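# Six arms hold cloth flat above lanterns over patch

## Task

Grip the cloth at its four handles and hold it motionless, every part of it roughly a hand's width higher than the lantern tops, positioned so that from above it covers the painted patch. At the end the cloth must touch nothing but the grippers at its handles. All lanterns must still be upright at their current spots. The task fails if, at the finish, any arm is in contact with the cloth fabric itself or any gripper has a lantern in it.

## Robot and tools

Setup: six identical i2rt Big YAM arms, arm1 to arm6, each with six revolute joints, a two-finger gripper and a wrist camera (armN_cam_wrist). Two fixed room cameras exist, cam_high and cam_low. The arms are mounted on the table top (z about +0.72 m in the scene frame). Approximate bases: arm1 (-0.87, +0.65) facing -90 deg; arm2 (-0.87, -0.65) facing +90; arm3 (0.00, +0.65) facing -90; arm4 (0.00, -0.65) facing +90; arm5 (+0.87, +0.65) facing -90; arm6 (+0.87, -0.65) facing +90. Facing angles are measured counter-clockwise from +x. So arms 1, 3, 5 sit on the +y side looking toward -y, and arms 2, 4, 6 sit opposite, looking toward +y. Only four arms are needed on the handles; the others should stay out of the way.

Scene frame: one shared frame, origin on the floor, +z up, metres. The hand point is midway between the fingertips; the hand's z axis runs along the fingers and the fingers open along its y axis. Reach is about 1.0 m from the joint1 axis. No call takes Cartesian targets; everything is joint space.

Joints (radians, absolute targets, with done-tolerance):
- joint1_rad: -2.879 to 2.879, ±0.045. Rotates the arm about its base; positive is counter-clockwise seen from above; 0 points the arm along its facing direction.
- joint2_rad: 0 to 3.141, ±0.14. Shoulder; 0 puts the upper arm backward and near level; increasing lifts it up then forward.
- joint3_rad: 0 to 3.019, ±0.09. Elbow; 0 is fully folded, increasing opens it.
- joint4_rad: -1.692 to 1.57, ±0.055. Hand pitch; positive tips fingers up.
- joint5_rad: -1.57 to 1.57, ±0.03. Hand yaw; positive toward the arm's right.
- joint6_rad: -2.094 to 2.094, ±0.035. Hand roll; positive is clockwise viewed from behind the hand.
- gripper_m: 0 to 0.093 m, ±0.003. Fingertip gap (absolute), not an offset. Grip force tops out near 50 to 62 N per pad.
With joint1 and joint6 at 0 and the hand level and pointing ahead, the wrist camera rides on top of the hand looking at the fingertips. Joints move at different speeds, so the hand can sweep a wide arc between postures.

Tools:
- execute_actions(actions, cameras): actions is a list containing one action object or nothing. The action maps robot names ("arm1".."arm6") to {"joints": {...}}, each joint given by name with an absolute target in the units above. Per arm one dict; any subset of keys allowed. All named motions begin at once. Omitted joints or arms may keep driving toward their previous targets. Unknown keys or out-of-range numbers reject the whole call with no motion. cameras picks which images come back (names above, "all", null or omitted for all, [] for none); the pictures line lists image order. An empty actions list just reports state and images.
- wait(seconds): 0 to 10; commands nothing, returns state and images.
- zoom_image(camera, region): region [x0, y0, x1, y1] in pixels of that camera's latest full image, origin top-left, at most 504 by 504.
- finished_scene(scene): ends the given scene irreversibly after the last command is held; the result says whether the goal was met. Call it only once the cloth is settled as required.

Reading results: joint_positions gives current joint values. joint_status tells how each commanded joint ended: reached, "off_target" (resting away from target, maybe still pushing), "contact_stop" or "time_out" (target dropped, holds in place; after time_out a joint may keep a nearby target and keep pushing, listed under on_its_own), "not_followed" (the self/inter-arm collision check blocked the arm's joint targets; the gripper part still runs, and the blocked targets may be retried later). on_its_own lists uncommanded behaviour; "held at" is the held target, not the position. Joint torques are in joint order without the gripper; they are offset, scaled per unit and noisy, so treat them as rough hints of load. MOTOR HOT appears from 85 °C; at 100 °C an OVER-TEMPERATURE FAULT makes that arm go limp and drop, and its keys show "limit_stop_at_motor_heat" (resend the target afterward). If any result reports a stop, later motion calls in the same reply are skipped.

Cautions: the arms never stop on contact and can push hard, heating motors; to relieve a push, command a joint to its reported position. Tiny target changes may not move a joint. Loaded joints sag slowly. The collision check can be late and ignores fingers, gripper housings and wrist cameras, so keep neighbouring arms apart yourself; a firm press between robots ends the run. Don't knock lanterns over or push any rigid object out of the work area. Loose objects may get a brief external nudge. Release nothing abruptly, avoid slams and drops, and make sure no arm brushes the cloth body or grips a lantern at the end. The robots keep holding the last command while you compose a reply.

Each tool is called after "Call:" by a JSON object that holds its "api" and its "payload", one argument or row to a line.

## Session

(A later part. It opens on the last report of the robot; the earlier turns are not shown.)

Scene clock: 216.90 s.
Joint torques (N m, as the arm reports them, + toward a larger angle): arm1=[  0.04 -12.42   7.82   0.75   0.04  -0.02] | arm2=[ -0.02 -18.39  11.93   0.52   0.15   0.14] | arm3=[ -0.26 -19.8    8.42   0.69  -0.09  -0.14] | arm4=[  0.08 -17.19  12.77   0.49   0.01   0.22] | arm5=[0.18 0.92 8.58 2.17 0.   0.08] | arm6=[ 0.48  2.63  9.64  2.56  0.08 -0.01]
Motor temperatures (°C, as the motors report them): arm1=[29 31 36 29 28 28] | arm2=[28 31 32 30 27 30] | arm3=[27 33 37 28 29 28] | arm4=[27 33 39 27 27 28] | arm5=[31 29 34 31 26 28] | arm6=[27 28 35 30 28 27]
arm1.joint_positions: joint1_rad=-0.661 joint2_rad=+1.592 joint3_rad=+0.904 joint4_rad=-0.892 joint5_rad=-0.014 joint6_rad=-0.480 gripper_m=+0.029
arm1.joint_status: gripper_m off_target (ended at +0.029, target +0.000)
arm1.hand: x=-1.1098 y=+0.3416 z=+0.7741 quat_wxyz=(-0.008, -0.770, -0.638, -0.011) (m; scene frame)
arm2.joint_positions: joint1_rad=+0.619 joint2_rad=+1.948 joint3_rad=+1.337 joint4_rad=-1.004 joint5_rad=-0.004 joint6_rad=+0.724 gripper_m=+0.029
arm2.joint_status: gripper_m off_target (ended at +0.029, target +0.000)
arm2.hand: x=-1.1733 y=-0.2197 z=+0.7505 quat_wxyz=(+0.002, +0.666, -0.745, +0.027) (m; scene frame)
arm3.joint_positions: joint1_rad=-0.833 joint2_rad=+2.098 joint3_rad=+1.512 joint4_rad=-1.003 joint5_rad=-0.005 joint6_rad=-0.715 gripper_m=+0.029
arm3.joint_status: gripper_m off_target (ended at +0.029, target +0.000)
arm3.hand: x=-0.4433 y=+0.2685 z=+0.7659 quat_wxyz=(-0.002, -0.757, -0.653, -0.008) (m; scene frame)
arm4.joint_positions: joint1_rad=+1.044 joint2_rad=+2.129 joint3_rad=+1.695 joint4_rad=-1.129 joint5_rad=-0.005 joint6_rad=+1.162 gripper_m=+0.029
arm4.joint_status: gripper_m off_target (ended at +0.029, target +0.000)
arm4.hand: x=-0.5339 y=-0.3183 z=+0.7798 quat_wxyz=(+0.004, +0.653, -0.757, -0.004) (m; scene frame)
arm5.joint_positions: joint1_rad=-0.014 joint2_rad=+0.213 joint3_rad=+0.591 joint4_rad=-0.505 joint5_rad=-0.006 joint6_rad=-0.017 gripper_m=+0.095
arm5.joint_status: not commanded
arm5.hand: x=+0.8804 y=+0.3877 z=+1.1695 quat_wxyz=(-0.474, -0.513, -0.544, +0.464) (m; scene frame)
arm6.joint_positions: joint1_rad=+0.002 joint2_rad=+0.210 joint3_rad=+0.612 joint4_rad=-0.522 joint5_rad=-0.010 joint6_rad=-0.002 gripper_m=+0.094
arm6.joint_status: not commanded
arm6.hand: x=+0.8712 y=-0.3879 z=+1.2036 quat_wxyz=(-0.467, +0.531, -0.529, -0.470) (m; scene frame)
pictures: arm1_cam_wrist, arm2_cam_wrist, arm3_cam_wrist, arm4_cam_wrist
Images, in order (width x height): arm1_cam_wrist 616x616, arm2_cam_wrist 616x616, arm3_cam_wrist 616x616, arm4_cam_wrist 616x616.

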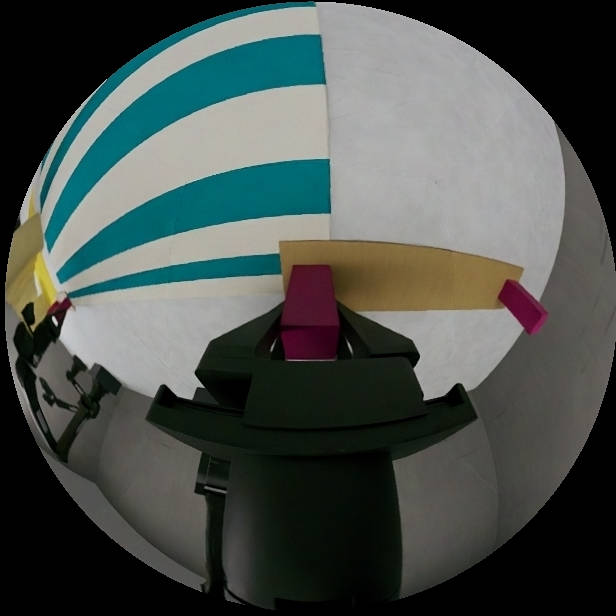

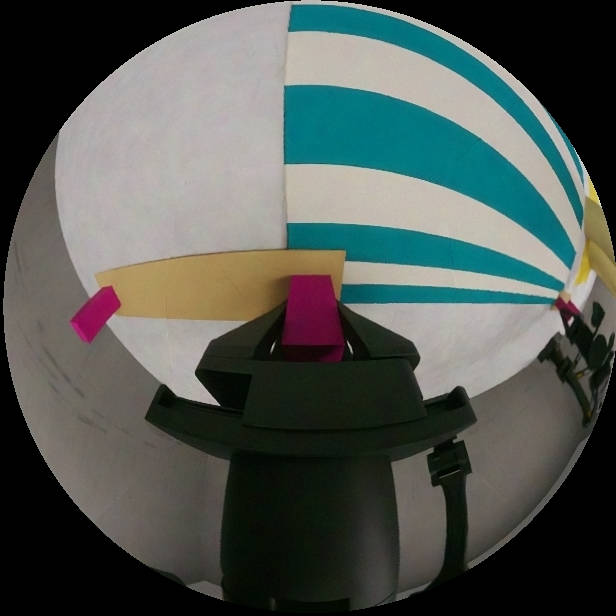

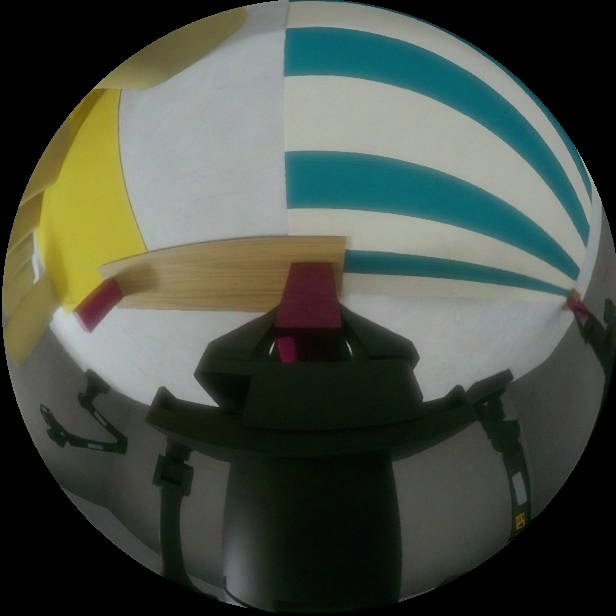

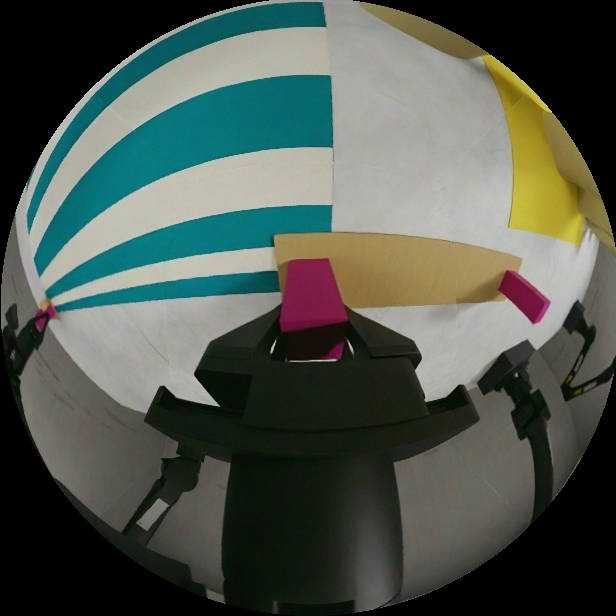

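Call:
{"api": "execute_actions", "payload": {
  "actions": [
    {"arm1":{"joints":{"joint2_rad":1.34,"joint3_rad":1.225,"joint4_rad":-1.416}},"arm2":{"joints":{"joint2_rad":1.70,"joint3_rad":1.567,"joint4_rad":-1.40}},"arm3":{"joints":{"joint2_rad":1.87,"joint3_rad":1.72,"joint4_rad":-1.386}},"arm4":{"joints":{"joint2_rad":1.987,"joint3_rad":1.99,"joint4_rad":-1.513}}}
  ],
  "cameras": ["cam_high","cam_low","arm1_cam_wrist"]
}}

Scene clock: 252.50 s.
Joint torques (N m, as the arm reports them, + toward a larger angle): arm1=[  0.24 -11.54  10.38   0.1    0.36   0.01] | arm2=[  0.32 -16.95  13.38  -0.03  -0.29   0.14] | arm3=[ -0.18 -20.35  10.58  -0.63  -0.15  -0.14] | arm4=[ -0.45 -19.04  12.16  -0.67   0.01   0.21] | arm5=[0.18 0.88 8.59 2.16 0.   0.07] | arm6=[0.35 2.75 9.64 2.52 0.07 0.  ]
Motor temperatures (°C, as the motors report them): arm1=[29 31 36 29 28 28] | arm2=[28 31 33 30 27 30] | arm3=[27 34 37 28 29 28] | arm4=[27 33 40 27 27 28] | arm5=[31 29 34 31 26 28] | arm6=[27 28 35 30 28 27]
arm1.joint_positions: joint1_rad=-0.661 joint2_rad=+1.334 joint3_rad=+1.208 joint4_rad=-1.406 joint5_rad=-0.024 joint6_rad=-0.481 gripper_m=+0.029
arm1.joint_status: all done
arm1.hand: x=-1.1088 y=+0.3422 z=+0.9760 quat_wxyz=(-0.018, -0.769, -0.639, +0.012) (m; scene frame)
arm2.joint_positions: joint1_rad=+0.614 joint2_rad=+1.702 joint3_rad=+1.537 joint4_rad=-1.390 joint5_rad=+0.008 joint6_rad=+0.724 gripper_m=+0.029
arm2.joint_status: all done
arm2.hand: x=-1.1676 y=-0.2217 z=+0.9461 quat_wxyz=(-0.007, +0.665, -0.747, -0.002) (m; scene frame)
arm3.joint_positions: joint1_rad=-0.833 joint2_rad=+1.871 joint3_rad=+1.716 joint4_rad=-1.362 joint5_rad=-0.004 joint6_rad=-0.715 gripper_m=+0.029
arm3.joint_status: all done
arm3.hand: x=-0.4464 y=+0.2659 z=+0.9671 quat_wxyz=(-0.001, -0.757, -0.653, +0.028) (m; scene frame)
arm4.joint_positions: joint1_rad=+1.044 joint2_rad=+1.993 joint3_rad=+1.969 joint4_rad=-1.491 joint5_rad=-0.005 joint6_rad=+1.162 gripper_m=+0.029
arm4.joint_status: all done
arm4.hand: x=-0.5387 y=-0.3151 z=+0.9635 quat_wxyz=(+0.011, +0.653, -0.757, -0.027) (m; scene frame)
arm5.joint_positions: joint1_rad=-0.014 joint2_rad=+0.213 joint3_rad=+0.591 joint4_rad=-0.505 joint5_rad=-0.006 joint6_rad=-0.017 gripper_m=+0.095
arm5.joint_status: not commanded
arm5.hand: x=+0.8804 y=+0.3877 z=+1.1695 quat_wxyz=(-0.474, -0.513, -0.544, +0.464) (m; scene frame)
arm6.joint_positions: joint1_rad=+0.002 joint2_rad=+0.210 joint3_rad=+0.612 joint4_rad=-0.522 joint5_rad=-0.010 joint6_rad=-0.002 gripper_m=+0.094
arm6.joint_status: not commanded
arm6.hand: x=+0.8712 y=-0.3879 z=+1.2036 quat_wxyz=(-0.467, +0.531, -0.529, -0.470) (m; scene frame)
pictures: arm1_cam_wrist, cam_high, cam_low
Images, in order (width x height): arm1_cam_wrist 616x616, cam_high 672x504, cam_low 672x504.

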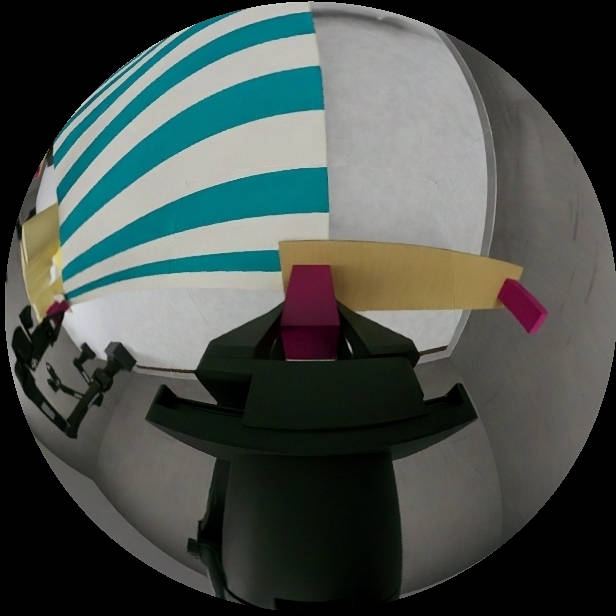

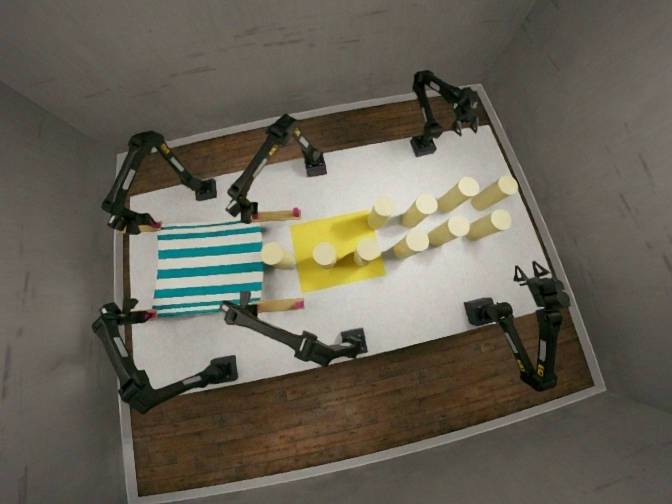

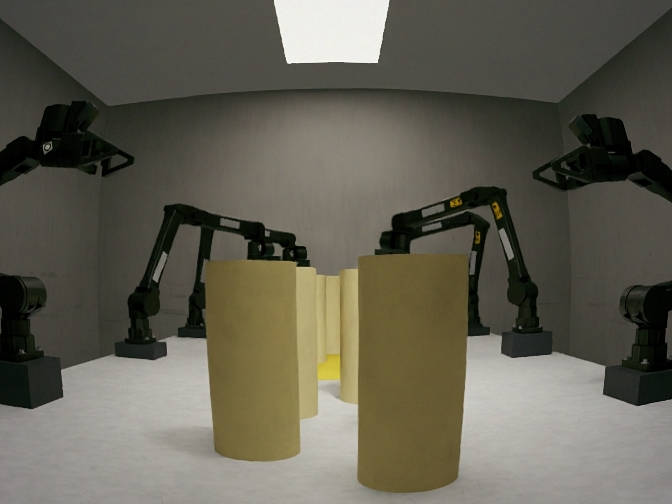

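Call:
{"api": "execute_actions", "payload": {
  "actions": [
    {"arm1":{"joints":{"joint2_rad":1.2,"joint3_rad":1.596,"joint4_rad":-1.66}},"arm2":{"joints":{"joint2_rad":1.574,"joint3_rad":1.926,"joint4_rad":-1.66}},"arm3":{"joints":{"joint2_rad":1.745,"joint3_rad":2.055,"joint4_rad":-1.67}},"arm4":{"joints":{"joint2_rad":1.818,"joint3_rad":2.265,"joint4_rad":-1.67}}}
  ],
  "cameras": ["cam_high","cam_low","arm6_cam_wrist"]
}}

Scene clock: 341.93 s.
Joint torques (N m, as the arm reports them, + toward a larger angle): arm1=[-0.3  -9.31 11.64  0.5   0.5   0.  ] | arm2=[  1.02 -14.56  14.18   0.37  -0.31   0.13] | arm3=[  0.13 -17.86  11.88  -0.4   -0.15  -0.13] | arm4=[  0.1  -16.8   11.58  -0.22  -0.03   0.18] | arm5=[ 0.22  0.89  8.61  2.18 -0.01  0.07] | arm6=[0.6  2.65 9.62 2.57 0.08 0.  ]
Motor temperatures (°C, as the motors report them): arm1=[29 31 39 29 28 28] | arm2=[28 32 35 30 27 30] | arm3=[27 35 39 28 29 28] | arm4=[27 35 41 27 27 28] | arm5=[31 29 35 31 26 28] | arm6=[27 28 36 30 28 27]
arm1.joint_positions: joint1_rad=-0.661 joint2_rad=+1.194 joint3_rad=+1.563 joint4_rad=-1.654 joint5_rad=-0.027 joint6_rad=-0.481 gripper_m=+0.029
arm1.joint_status: all done
arm1.hand: x=-1.1000 y=+0.3542 z=+1.1647 quat_wxyz=(-0.045, -0.761, -0.634, +0.132) (m; scene frame)
arm2.joint_positions: joint1_rad=+0.606 joint2_rad=+1.573 joint3_rad=+1.887 joint4_rad=-1.651 joint5_rad=+0.008 joint6_rad=+0.724 gripper_m=+0.029
arm2.joint_status: all done
arm2.hand: x=-1.1617 y=-0.2255 z=+1.1456 quat_wxyz=(-0.021, +0.658, -0.745, -0.110) (m; scene frame)
arm3.joint_positions: joint1_rad=-0.833 joint2_rad=+1.743 joint3_rad=+2.037 joint4_rad=-1.646 joint5_rad=-0.004 joint6_rad=-0.715 gripper_m=+0.029
arm3.joint_status: all done
arm3.hand: x=-0.4335 y=+0.2768 z=+1.1618 quat_wxyz=(-0.001, -0.752, -0.650, +0.110) (m; scene frame)
arm4.joint_positions: joint1_rad=+1.044 joint2_rad=+1.834 joint3_rad=+2.249 joint4_rad=-1.648 joint5_rad=-0.004 joint6_rad=+1.162 gripper_m=+0.029
arm4.joint_status: all done
arm4.hand: x=-0.5231 y=-0.3243 z=+1.1704 quat_wxyz=(+0.053, +0.644, -0.746, -0.160) (m; scene frame)
arm5.joint_positions: joint1_rad=-0.014 joint2_rad=+0.213 joint3_rad=+0.591 joint4_rad=-0.505 joint5_rad=-0.006 joint6_rad=-0.017 gripper_m=+0.095
arm5.joint_status: not commanded
arm5.hand: x=+0.8804 y=+0.3877 z=+1.1695 quat_wxyz=(-0.474, -0.513, -0.544, +0.464) (m; scene frame)
arm6.joint_positions: joint1_rad=+0.002 joint2_rad=+0.210 joint3_rad=+0.612 joint4_rad=-0.522 joint5_rad=-0.010 joint6_rad=-0.002 gripper_m=+0.094
arm6.joint_status: not commanded
arm6.hand: x=+0.8712 y=-0.3879 z=+1.2036 quat_wxyz=(-0.467, +0.531, -0.529, -0.470) (m; scene frame)
pictures: arm6_cam_wrist, cam_high, cam_low
Images, in order (width x height): arm6_cam_wrist 616x616, cam_high 672x504, cam_low 672x504.

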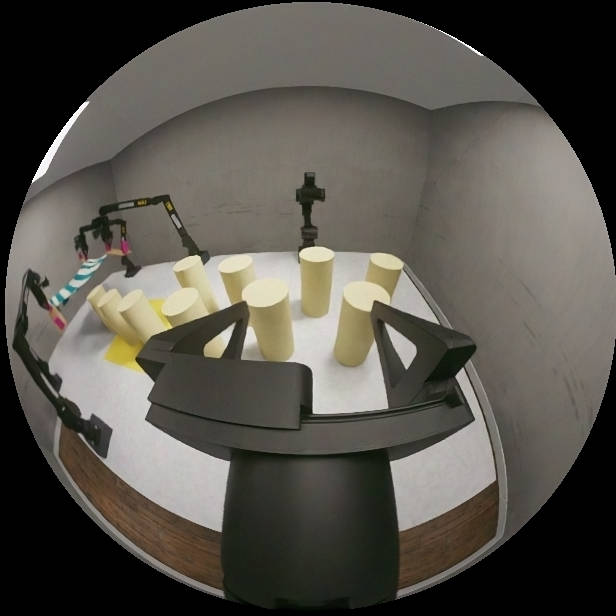

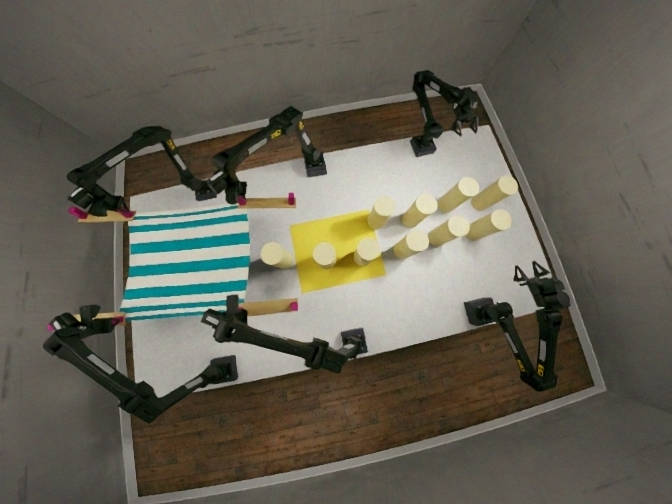

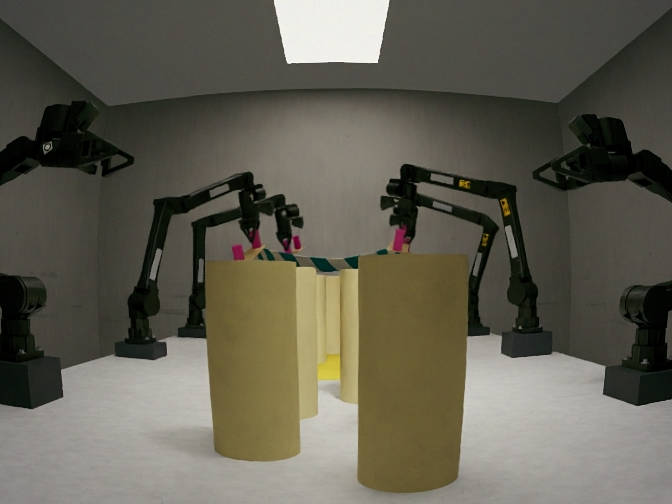

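Call:
{"api": "zoom_image", "payload": {
  "camera": "cam_low",
  "region": [220, 200, 420, 400]
}}

Region (220, 200, 420, 400) of cam_low's 672x504 image, scaled by 2.520, with more detail than that image has.

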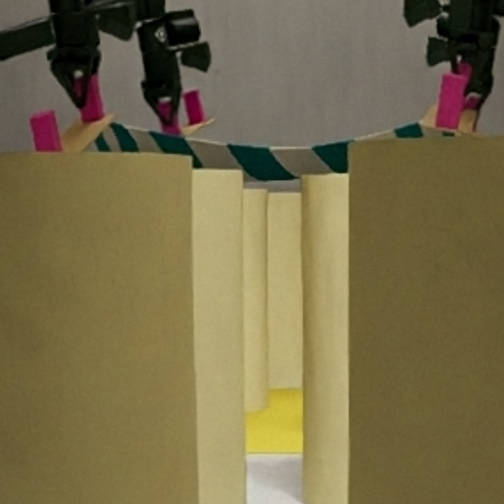

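Call:
{"api": "execute_actions", "payload": {
  "actions": [
    {"arm1":{"joints":{"joint1_rad":-0.337,"joint2_rad":1.269,"joint3_rad":1.67,"joint6_rad":-0.29}},"arm2":{"joints":{"joint1_rad":0.367,"joint2_rad":1.151,"joint3_rad":1.497,"joint6_rad":0.34}},"arm3":{"joints":{"joint1_rad":-0.705,"joint2_rad":1.568,"joint3_rad":1.835,"joint6_rad":-0.72}},"arm4":{"joints":{"joint1_rad":0.855,"joint2_rad":1.465,"joint3_rad":1.822,"joint6_rad":0.84}}}
  ],
  "cameras": ["cam_high","cam_low"]
}}

Call:
{"api": "execute_actions", "payload": {
  "actions": [
    {"arm1":{"joints":{"joint1_rad":0.005,"joint2_rad":1.203,"joint3_rad":1.598,"joint6_rad":0.05}},"arm2":{"joints":{"joint1_rad":-0.026,"joint2_rad":1.08,"joint3_rad":1.445,"joint6_rad":-0.053}},"arm3":{"joints":{"joint1_rad":-0.462,"joint2_rad":1.365,"joint3_rad":1.62,"joint6_rad":-0.48}},"arm4":{"joints":{"joint1_rad":0.612,"joint2_rad":1.227,"joint3_rad":1.593,"joint6_rad":0.598}}}
  ],
  "cameras": ["cam_high","cam_low"]
}}

Scene clock: 410.53 s.
Joint torques (N m, as the arm reports them, + toward a larger angle): arm1=[  0.28 -11.98  13.84   0.71   0.44   0.14] | arm2=[ 1.1  -7.3  11.2   0.51 -0.39 -0.12] | arm3=[ -1.17 -14.86  10.12  -0.21  -0.23  -0.15] | arm4=[ -0.13 -12.08   9.98  -0.14   0.03  -0.03] | arm5=[ 0.21  0.9   8.59  2.15 -0.01  0.07] | arm6=[0.14 2.49 9.64 2.51 0.07 0.01]
Motor temperatures (°C, as the motors report them): arm1=[29 31 41 29 29 28] | arm2=[28 32 36 30 27 30] | arm3=[27 35 41 28 29 28] | arm4=[27 35 42 27 27 28] | arm5=[31 29 36 31 26 28] | arm6=[27 28 37 30 28 27]
arm1.joint_positions: joint1_rad=-0.330 joint2_rad=+1.275 joint3_rad=+1.608 joint4_rad=-1.658 joint5_rad=-0.026 joint6_rad=-0.298 gripper_m=+0.029
arm1.joint_status: all done
arm1.hand: x=-1.0009 y=+0.2724 z=+1.1549 quat_wxyz=(-0.069, -0.714, -0.690, +0.099) (m; scene frame)
arm2.joint_positions: joint1_rad=+0.359 joint2_rad=+1.156 joint3_rad=+1.493 joint4_rad=-1.654 joint5_rad=+0.010 joint6_rad=+0.350 gripper_m=+0.029
arm2.joint_status: all done
arm2.hand: x=-0.9951 y=-0.3156 z=+1.1527 quat_wxyz=(-0.060, +0.703, -0.700, -0.107) (m; scene frame)
arm3.joint_positions: joint1_rad=-0.703 joint2_rad=+1.567 joint3_rad=+1.836 joint4_rad=-1.650 joint5_rad=-0.002 joint6_rad=-0.715 gripper_m=+0.029
arm3.joint_status: all done
arm3.hand: x=-0.3351 y=+0.2758 z=+1.1685 quat_wxyz=(-0.006, -0.709, -0.698, +0.095) (m; scene frame)
arm4.joint_positions: joint1_rad=+0.845 joint2_rad=+1.473 joint3_rad=+1.823 joint4_rad=-1.652 joint5_rad=-0.005 joint6_rad=+0.854 gripper_m=+0.029
arm4.joint_status: all done
arm4.hand: x=-0.3461 y=-0.3236 z=+1.1776 quat_wxyz=(+0.010, +0.687, -0.714, -0.134) (m; scene frame)
arm5.joint_positions: joint1_rad=-0.014 joint2_rad=+0.213 joint3_rad=+0.591 joint4_rad=-0.505 joint5_rad=-0.006 joint6_rad=-0.017 gripper_m=+0.095
arm5.joint_status: not commanded
arm5.hand: x=+0.8804 y=+0.3877 z=+1.1695 quat_wxyz=(-0.474, -0.513, -0.544, +0.464) (m; scene frame)
arm6.joint_positions: joint1_rad=+0.002 joint2_rad=+0.210 joint3_rad=+0.612 joint4_rad=-0.522 joint5_rad=-0.010 joint6_rad=-0.002 gripper_m=+0.094
arm6.joint_status: not commanded
arm6.hand: x=+0.8712 y=-0.3879 z=+1.2036 quat_wxyz=(-0.467, +0.531, -0.529, -0.470) (m; scene frame)
pictures: cam_high, cam_low
Images, in order (width x height): cam_high 672x504, cam_low 672x504.

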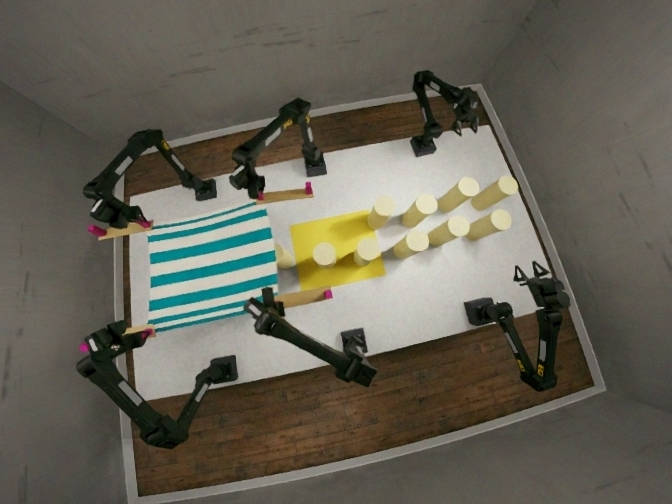

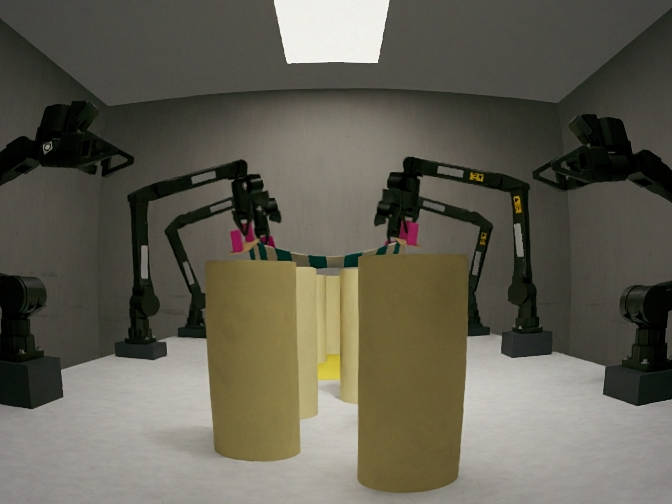

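Scene clock: 411.93 s.
Joint torques (N m, as the arm reports them, + toward a larger angle): arm1=[  0.68 -12.53   9.85   0.84   0.48   0.15] | arm2=[ 0.69 -7.9  11.43  0.52 -0.44 -0.13] | arm3=[ -1.   -10.96   9.99  -0.16  -0.22   0.01] | arm4=[ 0.09 -8.52  9.96 -0.14  0.04 -0.01] | arm5=[ 0.17  0.87  8.61  2.17 -0.01  0.07] | arm6=[0.36 2.64 9.62 2.58 0.07 0.  ]
Motor temperatures (°C, as the motors report them): arm1=[29 31 41 29 29 28] | arm2=[28 31 36 30 27 30] | arm3=[27 35 41 28 29 28] | arm4=[27 35 42 27 27 28] | arm5=[31 29 36 31 26 28] | arm6=[27 28 37 30 28 27]
arm1.joint_positions: joint1_rad=+0.009 joint2_rad=+1.226 joint3_rad=+1.588 joint4_rad=-1.658 joint5_rad=-0.027 joint6_rad=+0.042 gripper_m=+0.029
arm1.joint_status: all done
arm1.hand: x=-0.8686 y=+0.2672 z=+1.1655 quat_wxyz=(-0.110, -0.713, -0.688, +0.080) (m; scene frame)
arm2.joint_positions: joint1_rad=-0.031 joint2_rad=+1.102 joint3_rad=+1.439 joint4_rad=-1.654 joint5_rad=+0.010 joint6_rad=-0.043 gripper_m=+0.029
arm2.joint_status: all done
arm2.hand: x=-0.8602 y=-0.3148 z=+1.1490 quat_wxyz=(-0.099, +0.704, -0.699, -0.076) (m; scene frame)
arm3.joint_positions: joint1_rad=-0.457 joint2_rad=+1.361 joint3_rad=+1.622 joint4_rad=-1.650 joint5_rad=-0.001 joint6_rad=-0.488 gripper_m=+0.029
arm3.joint_status: all done
arm3.hand: x=-0.1963 y=+0.2764 z=+1.1706 quat_wxyz=(-0.026, -0.703, -0.705, +0.087) (m; scene frame)
arm4.joint_positions: joint1_rad=+0.603 joint2_rad=+1.230 joint3_rad=+1.596 joint4_rad=-1.652 joint5_rad=-0.006 joint6_rad=+0.613 gripper_m=+0.029
arm4.joint_status: all done
arm4.hand: x=-0.2085 y=-0.3271 z=+1.1803 quat_wxyz=(-0.023, +0.686, -0.713, -0.140) (m; scene frame)
arm5.joint_positions: joint1_rad=-0.014 joint2_rad=+0.213 joint3_rad=+0.591 joint4_rad=-0.505 joint5_rad=-0.006 joint6_rad=-0.017 gripper_m=+0.095
arm5.joint_status: not commanded
arm5.hand: x=+0.8804 y=+0.3877 z=+1.1695 quat_wxyz=(-0.474, -0.513, -0.544, +0.464) (m; scene frame)
arm6.joint_positions: joint1_rad=+0.002 joint2_rad=+0.210 joint3_rad=+0.612 joint4_rad=-0.522 joint5_rad=-0.010 joint6_rad=-0.002 gripper_m=+0.094
arm6.joint_status: not commanded
arm6.hand: x=+0.8712 y=-0.3879 z=+1.2036 quat_wxyz=(-0.467, +0.531, -0.529, -0.470) (m; scene frame)
pictures: cam_high, cam_low
Images, in order (width x height): cam_high 672x504, cam_low 672x504.

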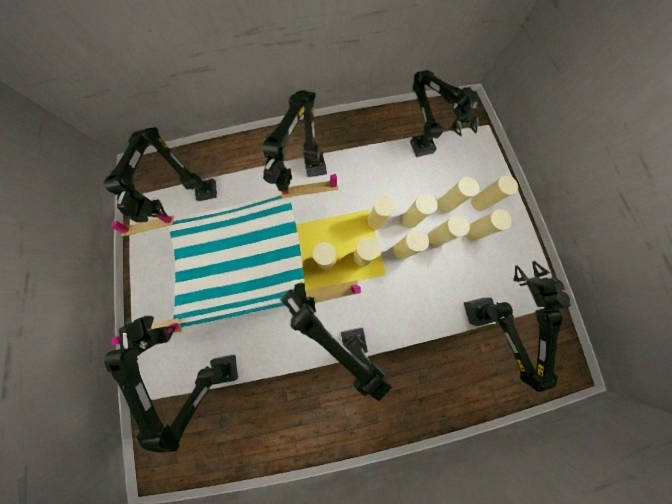

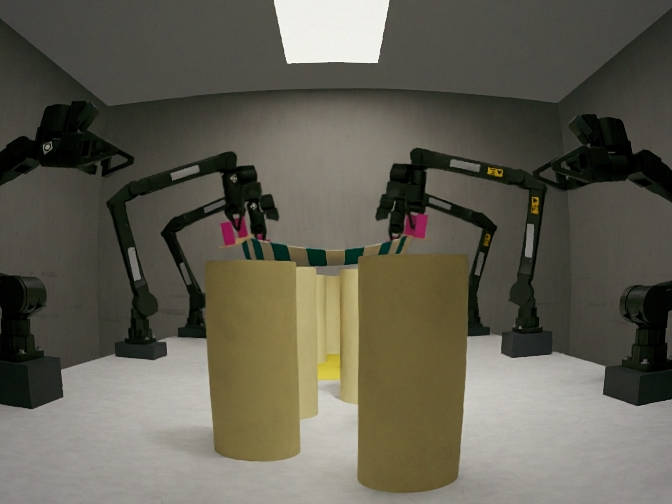

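Call:
{"api": "execute_actions", "payload": {
  "actions": [
    {"arm1":{"joints":{"joint1_rad":0.345,"joint2_rad":1.265,"joint3_rad":1.69,"joint6_rad":0.395}},"arm2":{"joints":{"joint1_rad":-0.41,"joint2_rad":1.17,"joint3_rad":1.545,"joint6_rad":-0.44}},"arm3":{"joints":{"joint1_rad":-0.14,"joint2_rad":1.235,"joint3_rad":1.50,"joint6_rad":-0.15}},"arm4":{"joints":{"joint1_rad":0.265,"joint2_rad":1.06,"joint3_rad":1.46,"joint6_rad":0.24}}}
  ],
  "cameras": []
}}

Call:
{"api": "execute_actions", "payload": {
  "actions": [
    {"arm1":{"joints":{"joint1_rad":0.62,"joint2_rad":1.44,"joint3_rad":1.84,"joint6_rad":0.67}},"arm2":{"joints":{"joint1_rad":-0.699,"joint2_rad":1.38,"joint3_rad":1.725,"joint6_rad":-0.73}},"arm3":{"joints":{"joint1_rad":0.226,"joint6_rad":0.215}},"arm4":{"joints":{"joint1_rad":-0.155,"joint6_rad":-0.18}}}
  ],
  "cameras": ["cam_low"]
}}

Call:
{"api": "execute_actions", "payload": {
  "actions": [
    {"arm1":{"joints":{"joint1_rad":0.82,"joint2_rad":1.67,"joint3_rad":2.10,"joint6_rad":0.87}},"arm2":{"joints":{"joint1_rad":-0.894,"joint2_rad":1.63,"joint3_rad":2.0,"joint6_rad":-0.925}},"arm3":{"joints":{"joint1_rad":0.545,"joint2_rad":1.38,"joint3_rad":1.65,"joint6_rad":0.535}},"arm4":{"joints":{"joint1_rad":-0.52,"joint2_rad":1.205,"joint3_rad":1.60,"joint6_rad":-0.545}}}
  ],
  "cameras": ["cam_low"]
}}

Call:
{"api": "execute_actions", "payload": {
  "actions": [
    {"arm1":{"joints":{"joint1_rad":0.955,"joint2_rad":1.93,"joint3_rad":2.45,"joint6_rad":1.005}},"arm2":{"joints":{"joint1_rad":-1.021,"joint2_rad":1.90,"joint3_rad":2.355,"joint6_rad":-1.05}},"arm3":{"joints":{"joint1_rad":0.781,"joint2_rad":1.588,"joint3_rad":1.87,"joint6_rad":0.77}},"arm4":{"joints":{"joint1_rad":-0.773,"joint2_rad":1.44,"joint3_rad":1.815,"joint6_rad":-0.80}}}
  ]
}}

Scene clock: 433.60 s.
Joint torques (N m, as the arm reports them, + toward a larger angle): arm1=[  0.92 -11.1   13.53   0.76   0.44   0.17] | arm2=[ 0.58 -8.79 16.69  0.47 -0.3  -0.09] | arm3=[-0.23 -9.89  9.99 -0.14 -0.31  0.01] | arm4=[-1.4  -5.52  9.71 -0.02  0.08 -0.02] | arm5=[0.21 0.91 8.6  2.15 0.   0.07] | arm6=[0.47 2.64 9.64 2.55 0.06 0.  ]
Motor temperatures (°C, as the motors report them): arm1=[29 31 40 29 29 28] | arm2=[28 31 35 30 27 30] | arm3=[27 34 40 28 29 28] | arm4=[27 33 41 27 27 28] | arm5=[31 29 36 31 26 28] | arm6=[27 28 37 30 28 27]
arm1.joint_positions: joint1_rad=+0.349 joint2_rad=+1.266 joint3_rad=+1.633 joint4_rad=-1.658 joint5_rad=-0.024 joint6_rad=+0.387 gripper_m=+0.029
arm1.joint_status: all done
arm1.hand: x=-0.7369 y=+0.2760 z=+1.1713 quat_wxyz=(-0.134, -0.714, -0.686, +0.041) (m; scene frame)
arm2.joint_positions: joint1_rad=-0.414 joint2_rad=+1.185 joint3_rad=+1.477 joint4_rad=-1.654 joint5_rad=+0.005 joint6_rad=-0.430 gripper_m=+0.029
arm2.joint_status: all done
arm2.hand: x=-0.7268 y=-0.3208 z=+1.1394 quat_wxyz=(-0.101, +0.707, -0.699, -0.028) (m; scene frame)
arm3.joint_positions: joint1_rad=-0.145 joint2_rad=+1.243 joint3_rad=+1.501 joint4_rad=-1.650 joint5_rad=+0.002 joint6_rad=-0.158 gripper_m=+0.029
arm3.joint_status: all done
arm3.hand: x=-0.0648 y=+0.2787 z=+1.1648 quat_wxyz=(-0.050, -0.709, -0.699, +0.074) (m; scene frame)
arm4.joint_positions: joint1_rad=+0.274 joint2_rad=+1.062 joint3_rad=+1.464 joint4_rad=-1.652 joint5_rad=-0.009 joint6_rad=+0.255 gripper_m=+0.029
arm4.joint_status: all done
arm4.hand: x=-0.0789 y=-0.3344 z=+1.1795 quat_wxyz=(-0.077, +0.695, -0.701, -0.140) (m; scene frame)
arm5.joint_positions: joint1_rad=-0.014 joint2_rad=+0.213 joint3_rad=+0.591 joint4_rad=-0.505 joint5_rad=-0.006 joint6_rad=-0.017 gripper_m=+0.095
arm5.joint_status: not commanded
arm5.hand: x=+0.8804 y=+0.3877 z=+1.1695 quat_wxyz=(-0.474, -0.513, -0.544, +0.464) (m; scene frame)
arm6.joint_positions: joint1_rad=+0.002 joint2_rad=+0.210 joint3_rad=+0.612 joint4_rad=-0.522 joint5_rad=-0.010 joint6_rad=-0.002 gripper_m=+0.094
arm6.joint_status: not commanded
arm6.hand: x=+0.8712 y=-0.3879 z=+1.2036 quat_wxyz=(-0.467, +0.531, -0.529, -0.470) (m; scene frame)
pictures: none
No camera images: the call's "cameras" was empty. Leave "cameras" out to get every camera's image.

Scene clock: 435.03 s.
Joint torques (N m, as the arm reports them, + toward a larger angle): arm1=[  0.   -16.42  12.8    0.7    0.32   0.09] | arm2=[  0.48 -13.78  15.95   0.4   -0.23  -0.1 ] | arm3=[ 0.04 -9.96 10.13 -0.27 -0.31 -0.01] | arm4=[-1.5  -5.95  9.79 -0.04  0.08  0.02] | arm5=[ 0.17  0.9   8.6   2.16 -0.01  0.07] | arm6=[0.52 2.57 9.62 2.5  0.07 0.  ]
Motor temperatures (°C, as the motors report them): arm1=[29 31 40 29 29 28] | arm2=[28 31 35 30 27 30] | arm3=[27 34 40 28 29 28] | arm4=[27 33 41 27 27 28] | arm5=[31 29 36 31 26 28] | arm6=[27 28 37 30 28 27]
arm1.joint_positions: joint1_rad=+0.630 joint2_rad=+1.460 joint3_rad=+1.791 joint4_rad=-1.658 joint5_rad=-0.021 joint6_rad=+0.662 gripper_m=+0.029
arm1.joint_status: all done
arm1.hand: x=-0.5979 y=+0.2708 z=+1.1598 quat_wxyz=(-0.124, -0.714, -0.689, +0.003) (m; scene frame)
arm2.joint_positions: joint1_rad=-0.703 joint2_rad=+1.405 joint3_rad=+1.666 joint4_rad=-1.654 joint5_rad=+0.003 joint6_rad=-0.719 gripper_m=+0.029
arm2.joint_status: all done
arm2.hand: x=-0.5879 y=-0.3156 z=+1.1364 quat_wxyz=(-0.091, +0.708, -0.700, +0.001) (m; scene frame)
arm3.joint_positions: joint1_rad=+0.219 joint2_rad=+1.243 joint3_rad=+1.501 joint4_rad=-1.650 joint5_rad=+0.003 joint6_rad=+0.207 gripper_m=+0.029
arm3.joint_status: all done
arm3.hand: x=+0.0713 y=+0.2796 z=+1.1645 quat_wxyz=(-0.073, -0.710, -0.699, +0.051) (m; scene frame)
arm4.joint_positions: joint1_rad=-0.145 joint2_rad=+1.062 joint3_rad=+1.464 joint4_rad=-1.652 joint5_rad=-0.009 joint6_rad=-0.164 gripper_m=+0.029
arm4.joint_status: all done
arm4.hand: x=+0.0563 y=-0.3292 z=+1.1792 quat_wxyz=(-0.127, +0.695, -0.701, -0.097) (m; scene frame)
arm5.joint_positions: joint1_rad=-0.014 joint2_rad=+0.213 joint3_rad=+0.591 joint4_rad=-0.505 joint5_rad=-0.006 joint6_rad=-0.017 gripper_m=+0.095
arm5.joint_status: not commanded
arm5.hand: x=+0.8804 y=+0.3877 z=+1.1695 quat_wxyz=(-0.474, -0.513, -0.544, +0.464) (m; scene frame)
arm6.joint_positions: joint1_rad=+0.002 joint2_rad=+0.210 joint3_rad=+0.612 joint4_rad=-0.522 joint5_rad=-0.010 joint6_rad=-0.002 gripper_m=+0.094
arm6.joint_status: not commanded
arm6.hand: x=+0.8712 y=-0.3879 z=+1.2036 quat_wxyz=(-0.467, +0.531, -0.529, -0.470) (m; scene frame)
pictures: cam_low
Images, in order (width x height): cam_low 672x504.

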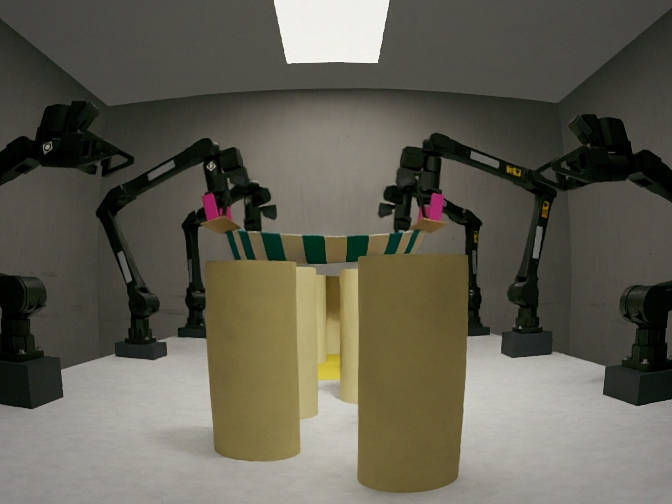

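Scene clock: 436.43 s.
Joint torques (N m, as the arm reports them, + toward a larger angle): arm1=[  0.13 -19.93  13.28   0.67   0.26   0.12] | arm2=[  0.09 -18.41  16.51   0.26  -0.11  -0.1 ] | arm3=[ -0.53 -13.2   14.88  -0.03  -0.46   0.02] | arm4=[-0.99 -8.86 15.64  0.01  0.2  -0.02] | arm5=[0.19 0.94 8.59 2.16 0.   0.07] | arm6=[0.42 2.82 9.6  2.57 0.06 0.  ]
Motor temperatures (°C, as the motors report them): arm1=[29 32 41 29 29 28] | arm2=[28 31 36 30 27 30] | arm3=[27 34 41 28 29 28] | arm4=[27 33 41 27 27 28] | arm5=[31 29 36 31 26 28] | arm6=[27 28 37 30 28 27]
arm1.joint_positions: joint1_rad=+0.829 joint2_rad=+1.692 joint3_rad=+2.045 joint4_rad=-1.654 joint5_rad=-0.017 joint6_rad=+0.862 gripper_m=+0.029
arm1.joint_status: all done
arm1.hand: x=-0.4624 y=+0.2709 z=+1.1547 quat_wxyz=(-0.136, -0.713, -0.687, -0.021) (m; scene frame)
arm2.joint_positions: joint1_rad=-0.893 joint2_rad=+1.657 joint3_rad=+1.934 joint4_rad=-1.649 joint5_rad=-0.001 joint6_rad=-0.914 gripper_m=+0.029
arm2.joint_status: all done
arm2.hand: x=-0.4528 y=-0.3133 z=+1.1314 quat_wxyz=(-0.101, +0.709, -0.697, +0.018) (m; scene frame)
arm3.joint_positions: joint1_rad=+0.542 joint2_rad=+1.396 joint3_rad=+1.602 joint4_rad=-1.658 joint5_rad=+0.007 joint6_rad=+0.527 gripper_m=+0.029
arm3.joint_status: all done
arm3.hand: x=+0.2086 y=+0.2787 z=+1.1471 quat_wxyz=(-0.056, -0.710, -0.701, +0.020) (m; scene frame)
arm4.joint_positions: joint1_rad=-0.516 joint2_rad=+1.220 joint3_rad=+1.542 joint4_rad=-1.658 joint5_rad=-0.014 joint6_rad=-0.531 gripper_m=+0.029
arm4.joint_status: all done
arm4.hand: x=+0.1938 y=-0.3285 z=+1.1596 quat_wxyz=(-0.111, +0.698, -0.707, -0.036) (m; scene frame)
arm5.joint_positions: joint1_rad=-0.014 joint2_rad=+0.213 joint3_rad=+0.591 joint4_rad=-0.505 joint5_rad=-0.006 joint6_rad=-0.017 gripper_m=+0.095
arm5.joint_status: not commanded
arm5.hand: x=+0.8804 y=+0.3877 z=+1.1695 quat_wxyz=(-0.474, -0.513, -0.544, +0.464) (m; scene frame)
arm6.joint_positions: joint1_rad=+0.002 joint2_rad=+0.210 joint3_rad=+0.612 joint4_rad=-0.522 joint5_rad=-0.010 joint6_rad=-0.002 gripper_m=+0.094
arm6.joint_status: not commanded
arm6.hand: x=+0.8712 y=-0.3879 z=+1.2036 quat_wxyz=(-0.467, +0.531, -0.529, -0.470) (m; scene frame)
pictures: cam_low
Images, in order (width x height): cam_low 672x504.

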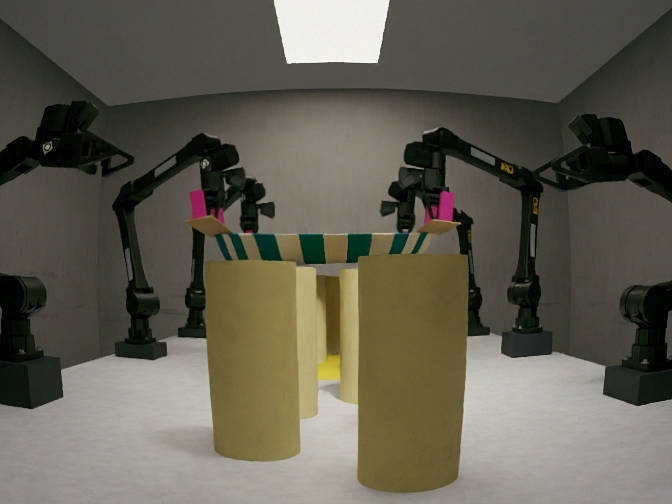

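Scene clock: 437.73 s.
Joint torques (N m, as the arm reports them, + toward a larger angle): arm1=[  0.99 -24.12  12.95   0.54   0.16   0.15] | arm2=[ -0.05 -22.87  16.22   0.25  -0.03  -0.09] | arm3=[  0.05 -16.94  15.22   0.2   -0.46  -0.01] | arm4=[ -0.84 -11.89  15.31   0.06   0.3    0.03] | arm5=[0.12 0.8  8.58 2.16 0.   0.06] | arm6=[0.44 2.61 9.67 2.53 0.06 0.  ]
Motor temperatures (°C, as the motors report them): arm1=[29 32 41 29 29 28] | arm2=[28 31 36 30 27 30] | arm3=[27 34 41 28 29 28] | arm4=[27 33 42 27 27 28] | arm5=[31 29 36 31 26 28] | arm6=[27 28 37 30 28 27]
arm1.joint_positions: joint1_rad=+0.958 joint2_rad=+1.956 joint3_rad=+2.399 joint4_rad=-1.649 joint5_rad=-0.016 joint6_rad=+0.997 gripper_m=+0.029
arm1.joint_status: all done
arm1.hand: x=-0.3349 y=+0.2684 z=+1.1525 quat_wxyz=(-0.179, -0.710, -0.680, -0.046) (m; scene frame)
arm2.joint_positions: joint1_rad=-1.020 joint2_rad=+1.928 joint3_rad=+2.291 joint4_rad=-1.646 joint5_rad=-0.003 joint6_rad=-1.039 gripper_m=+0.029
arm2.joint_status: all done
arm2.hand: x=-0.3230 y=-0.3133 z=+1.1287 quat_wxyz=(-0.141, +0.705, -0.694, +0.039) (m; scene frame)
arm3.joint_positions: joint1_rad=+0.771 joint2_rad=+1.602 joint3_rad=+1.818 joint4_rad=-1.662 joint5_rad=+0.008 joint6_rad=+0.763 gripper_m=+0.029
arm3.joint_status: all done
arm3.hand: x=+0.3414 y=+0.2770 z=+1.1425 quat_wxyz=(-0.062, -0.713, -0.699, +0.007) (m; scene frame)
arm4.joint_positions: joint1_rad=-0.771 joint2_rad=+1.456 joint3_rad=+1.759 joint4_rad=-1.660 joint5_rad=-0.017 joint6_rad=-0.787 gripper_m=+0.029
arm4.joint_status: all done
arm4.hand: x=+0.3310 y=-0.3259 z=+1.1565 quat_wxyz=(-0.106, +0.699, -0.707, -0.009) (m; scene frame)
arm5.joint_positions: joint1_rad=-0.014 joint2_rad=+0.213 joint3_rad=+0.591 joint4_rad=-0.505 joint5_rad=-0.006 joint6_rad=-0.017 gripper_m=+0.095
arm5.joint_status: not commanded
arm5.hand: x=+0.8804 y=+0.3877 z=+1.1695 quat_wxyz=(-0.474, -0.513, -0.544, +0.464) (m; scene frame)
arm6.joint_positions: joint1_rad=+0.002 joint2_rad=+0.210 joint3_rad=+0.612 joint4_rad=-0.522 joint5_rad=-0.010 joint6_rad=-0.002 gripper_m=+0.094
arm6.joint_status: not commanded
arm6.hand: x=+0.8712 y=-0.3879 z=+1.2036 quat_wxyz=(-0.467, +0.531, -0.529, -0.470) (m; scene frame)
pictures: arm1_cam_wrist, arm2_cam_wrist, arm3_cam_wrist, arm4_cam_wrist, arm5_cam_wrist, arm6_cam_wrist, cam_high, cam_low
Images, in order (width x height): arm1_cam_wrist 616x616, arm2_cam_wrist 616x616, arm3_cam_wrist 616x616, arm4_cam_wrist 616x616, arm5_cam_wrist 616x616, arm6_cam_wrist 616x616, cam_high 672x504, cam_low 672x504.

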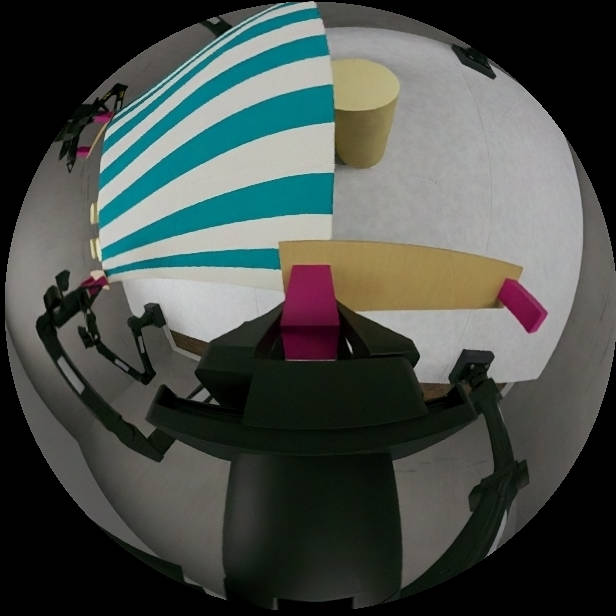

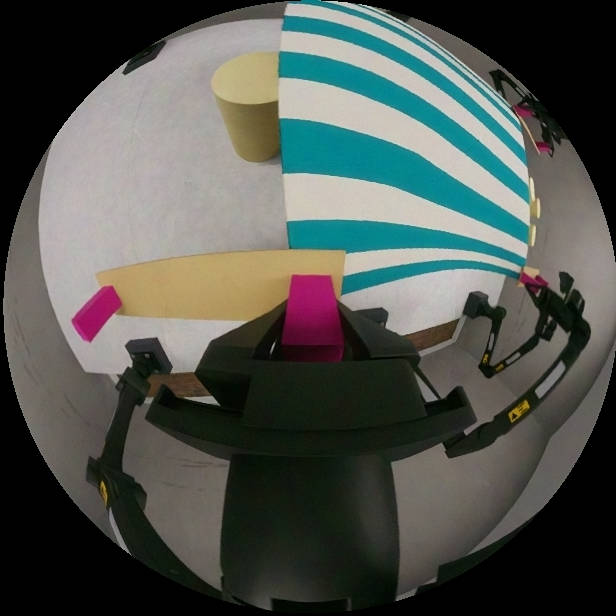

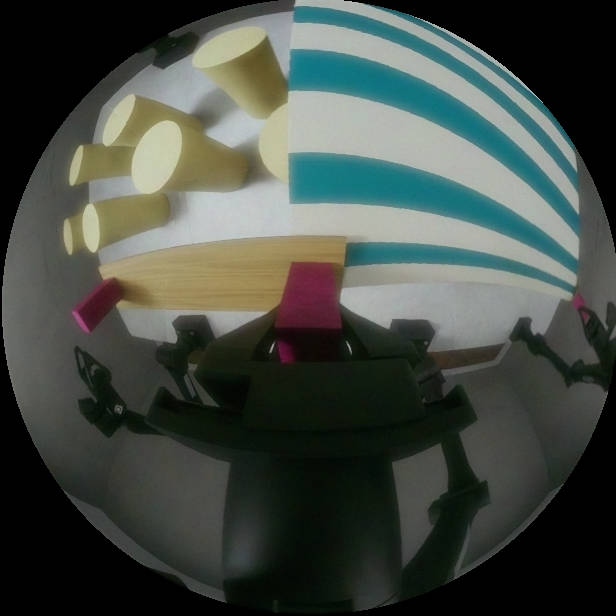

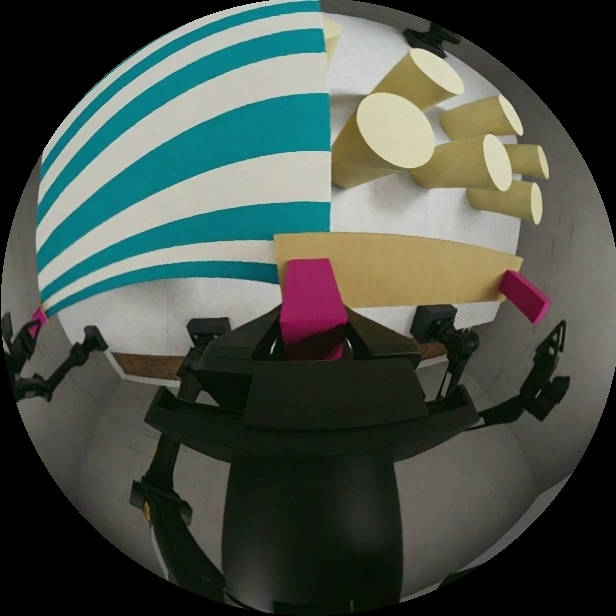

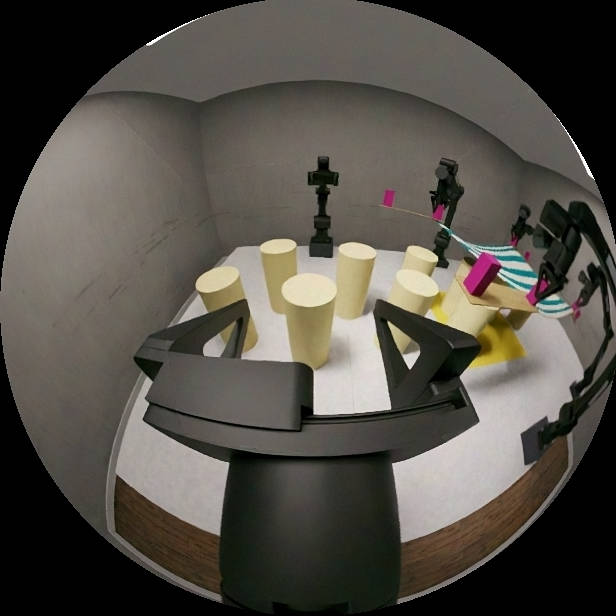

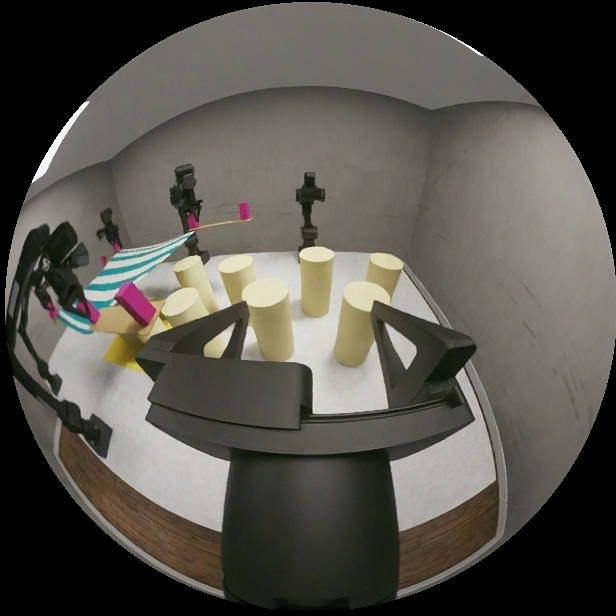

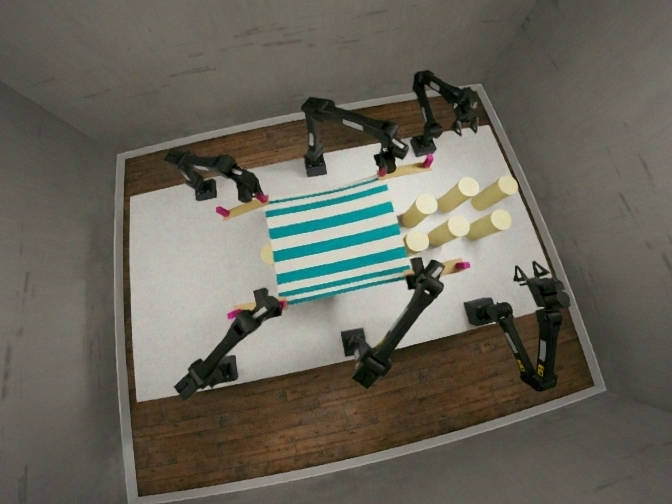

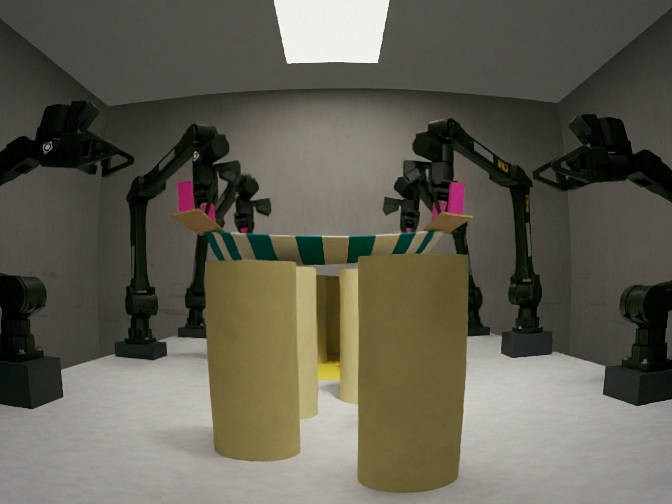

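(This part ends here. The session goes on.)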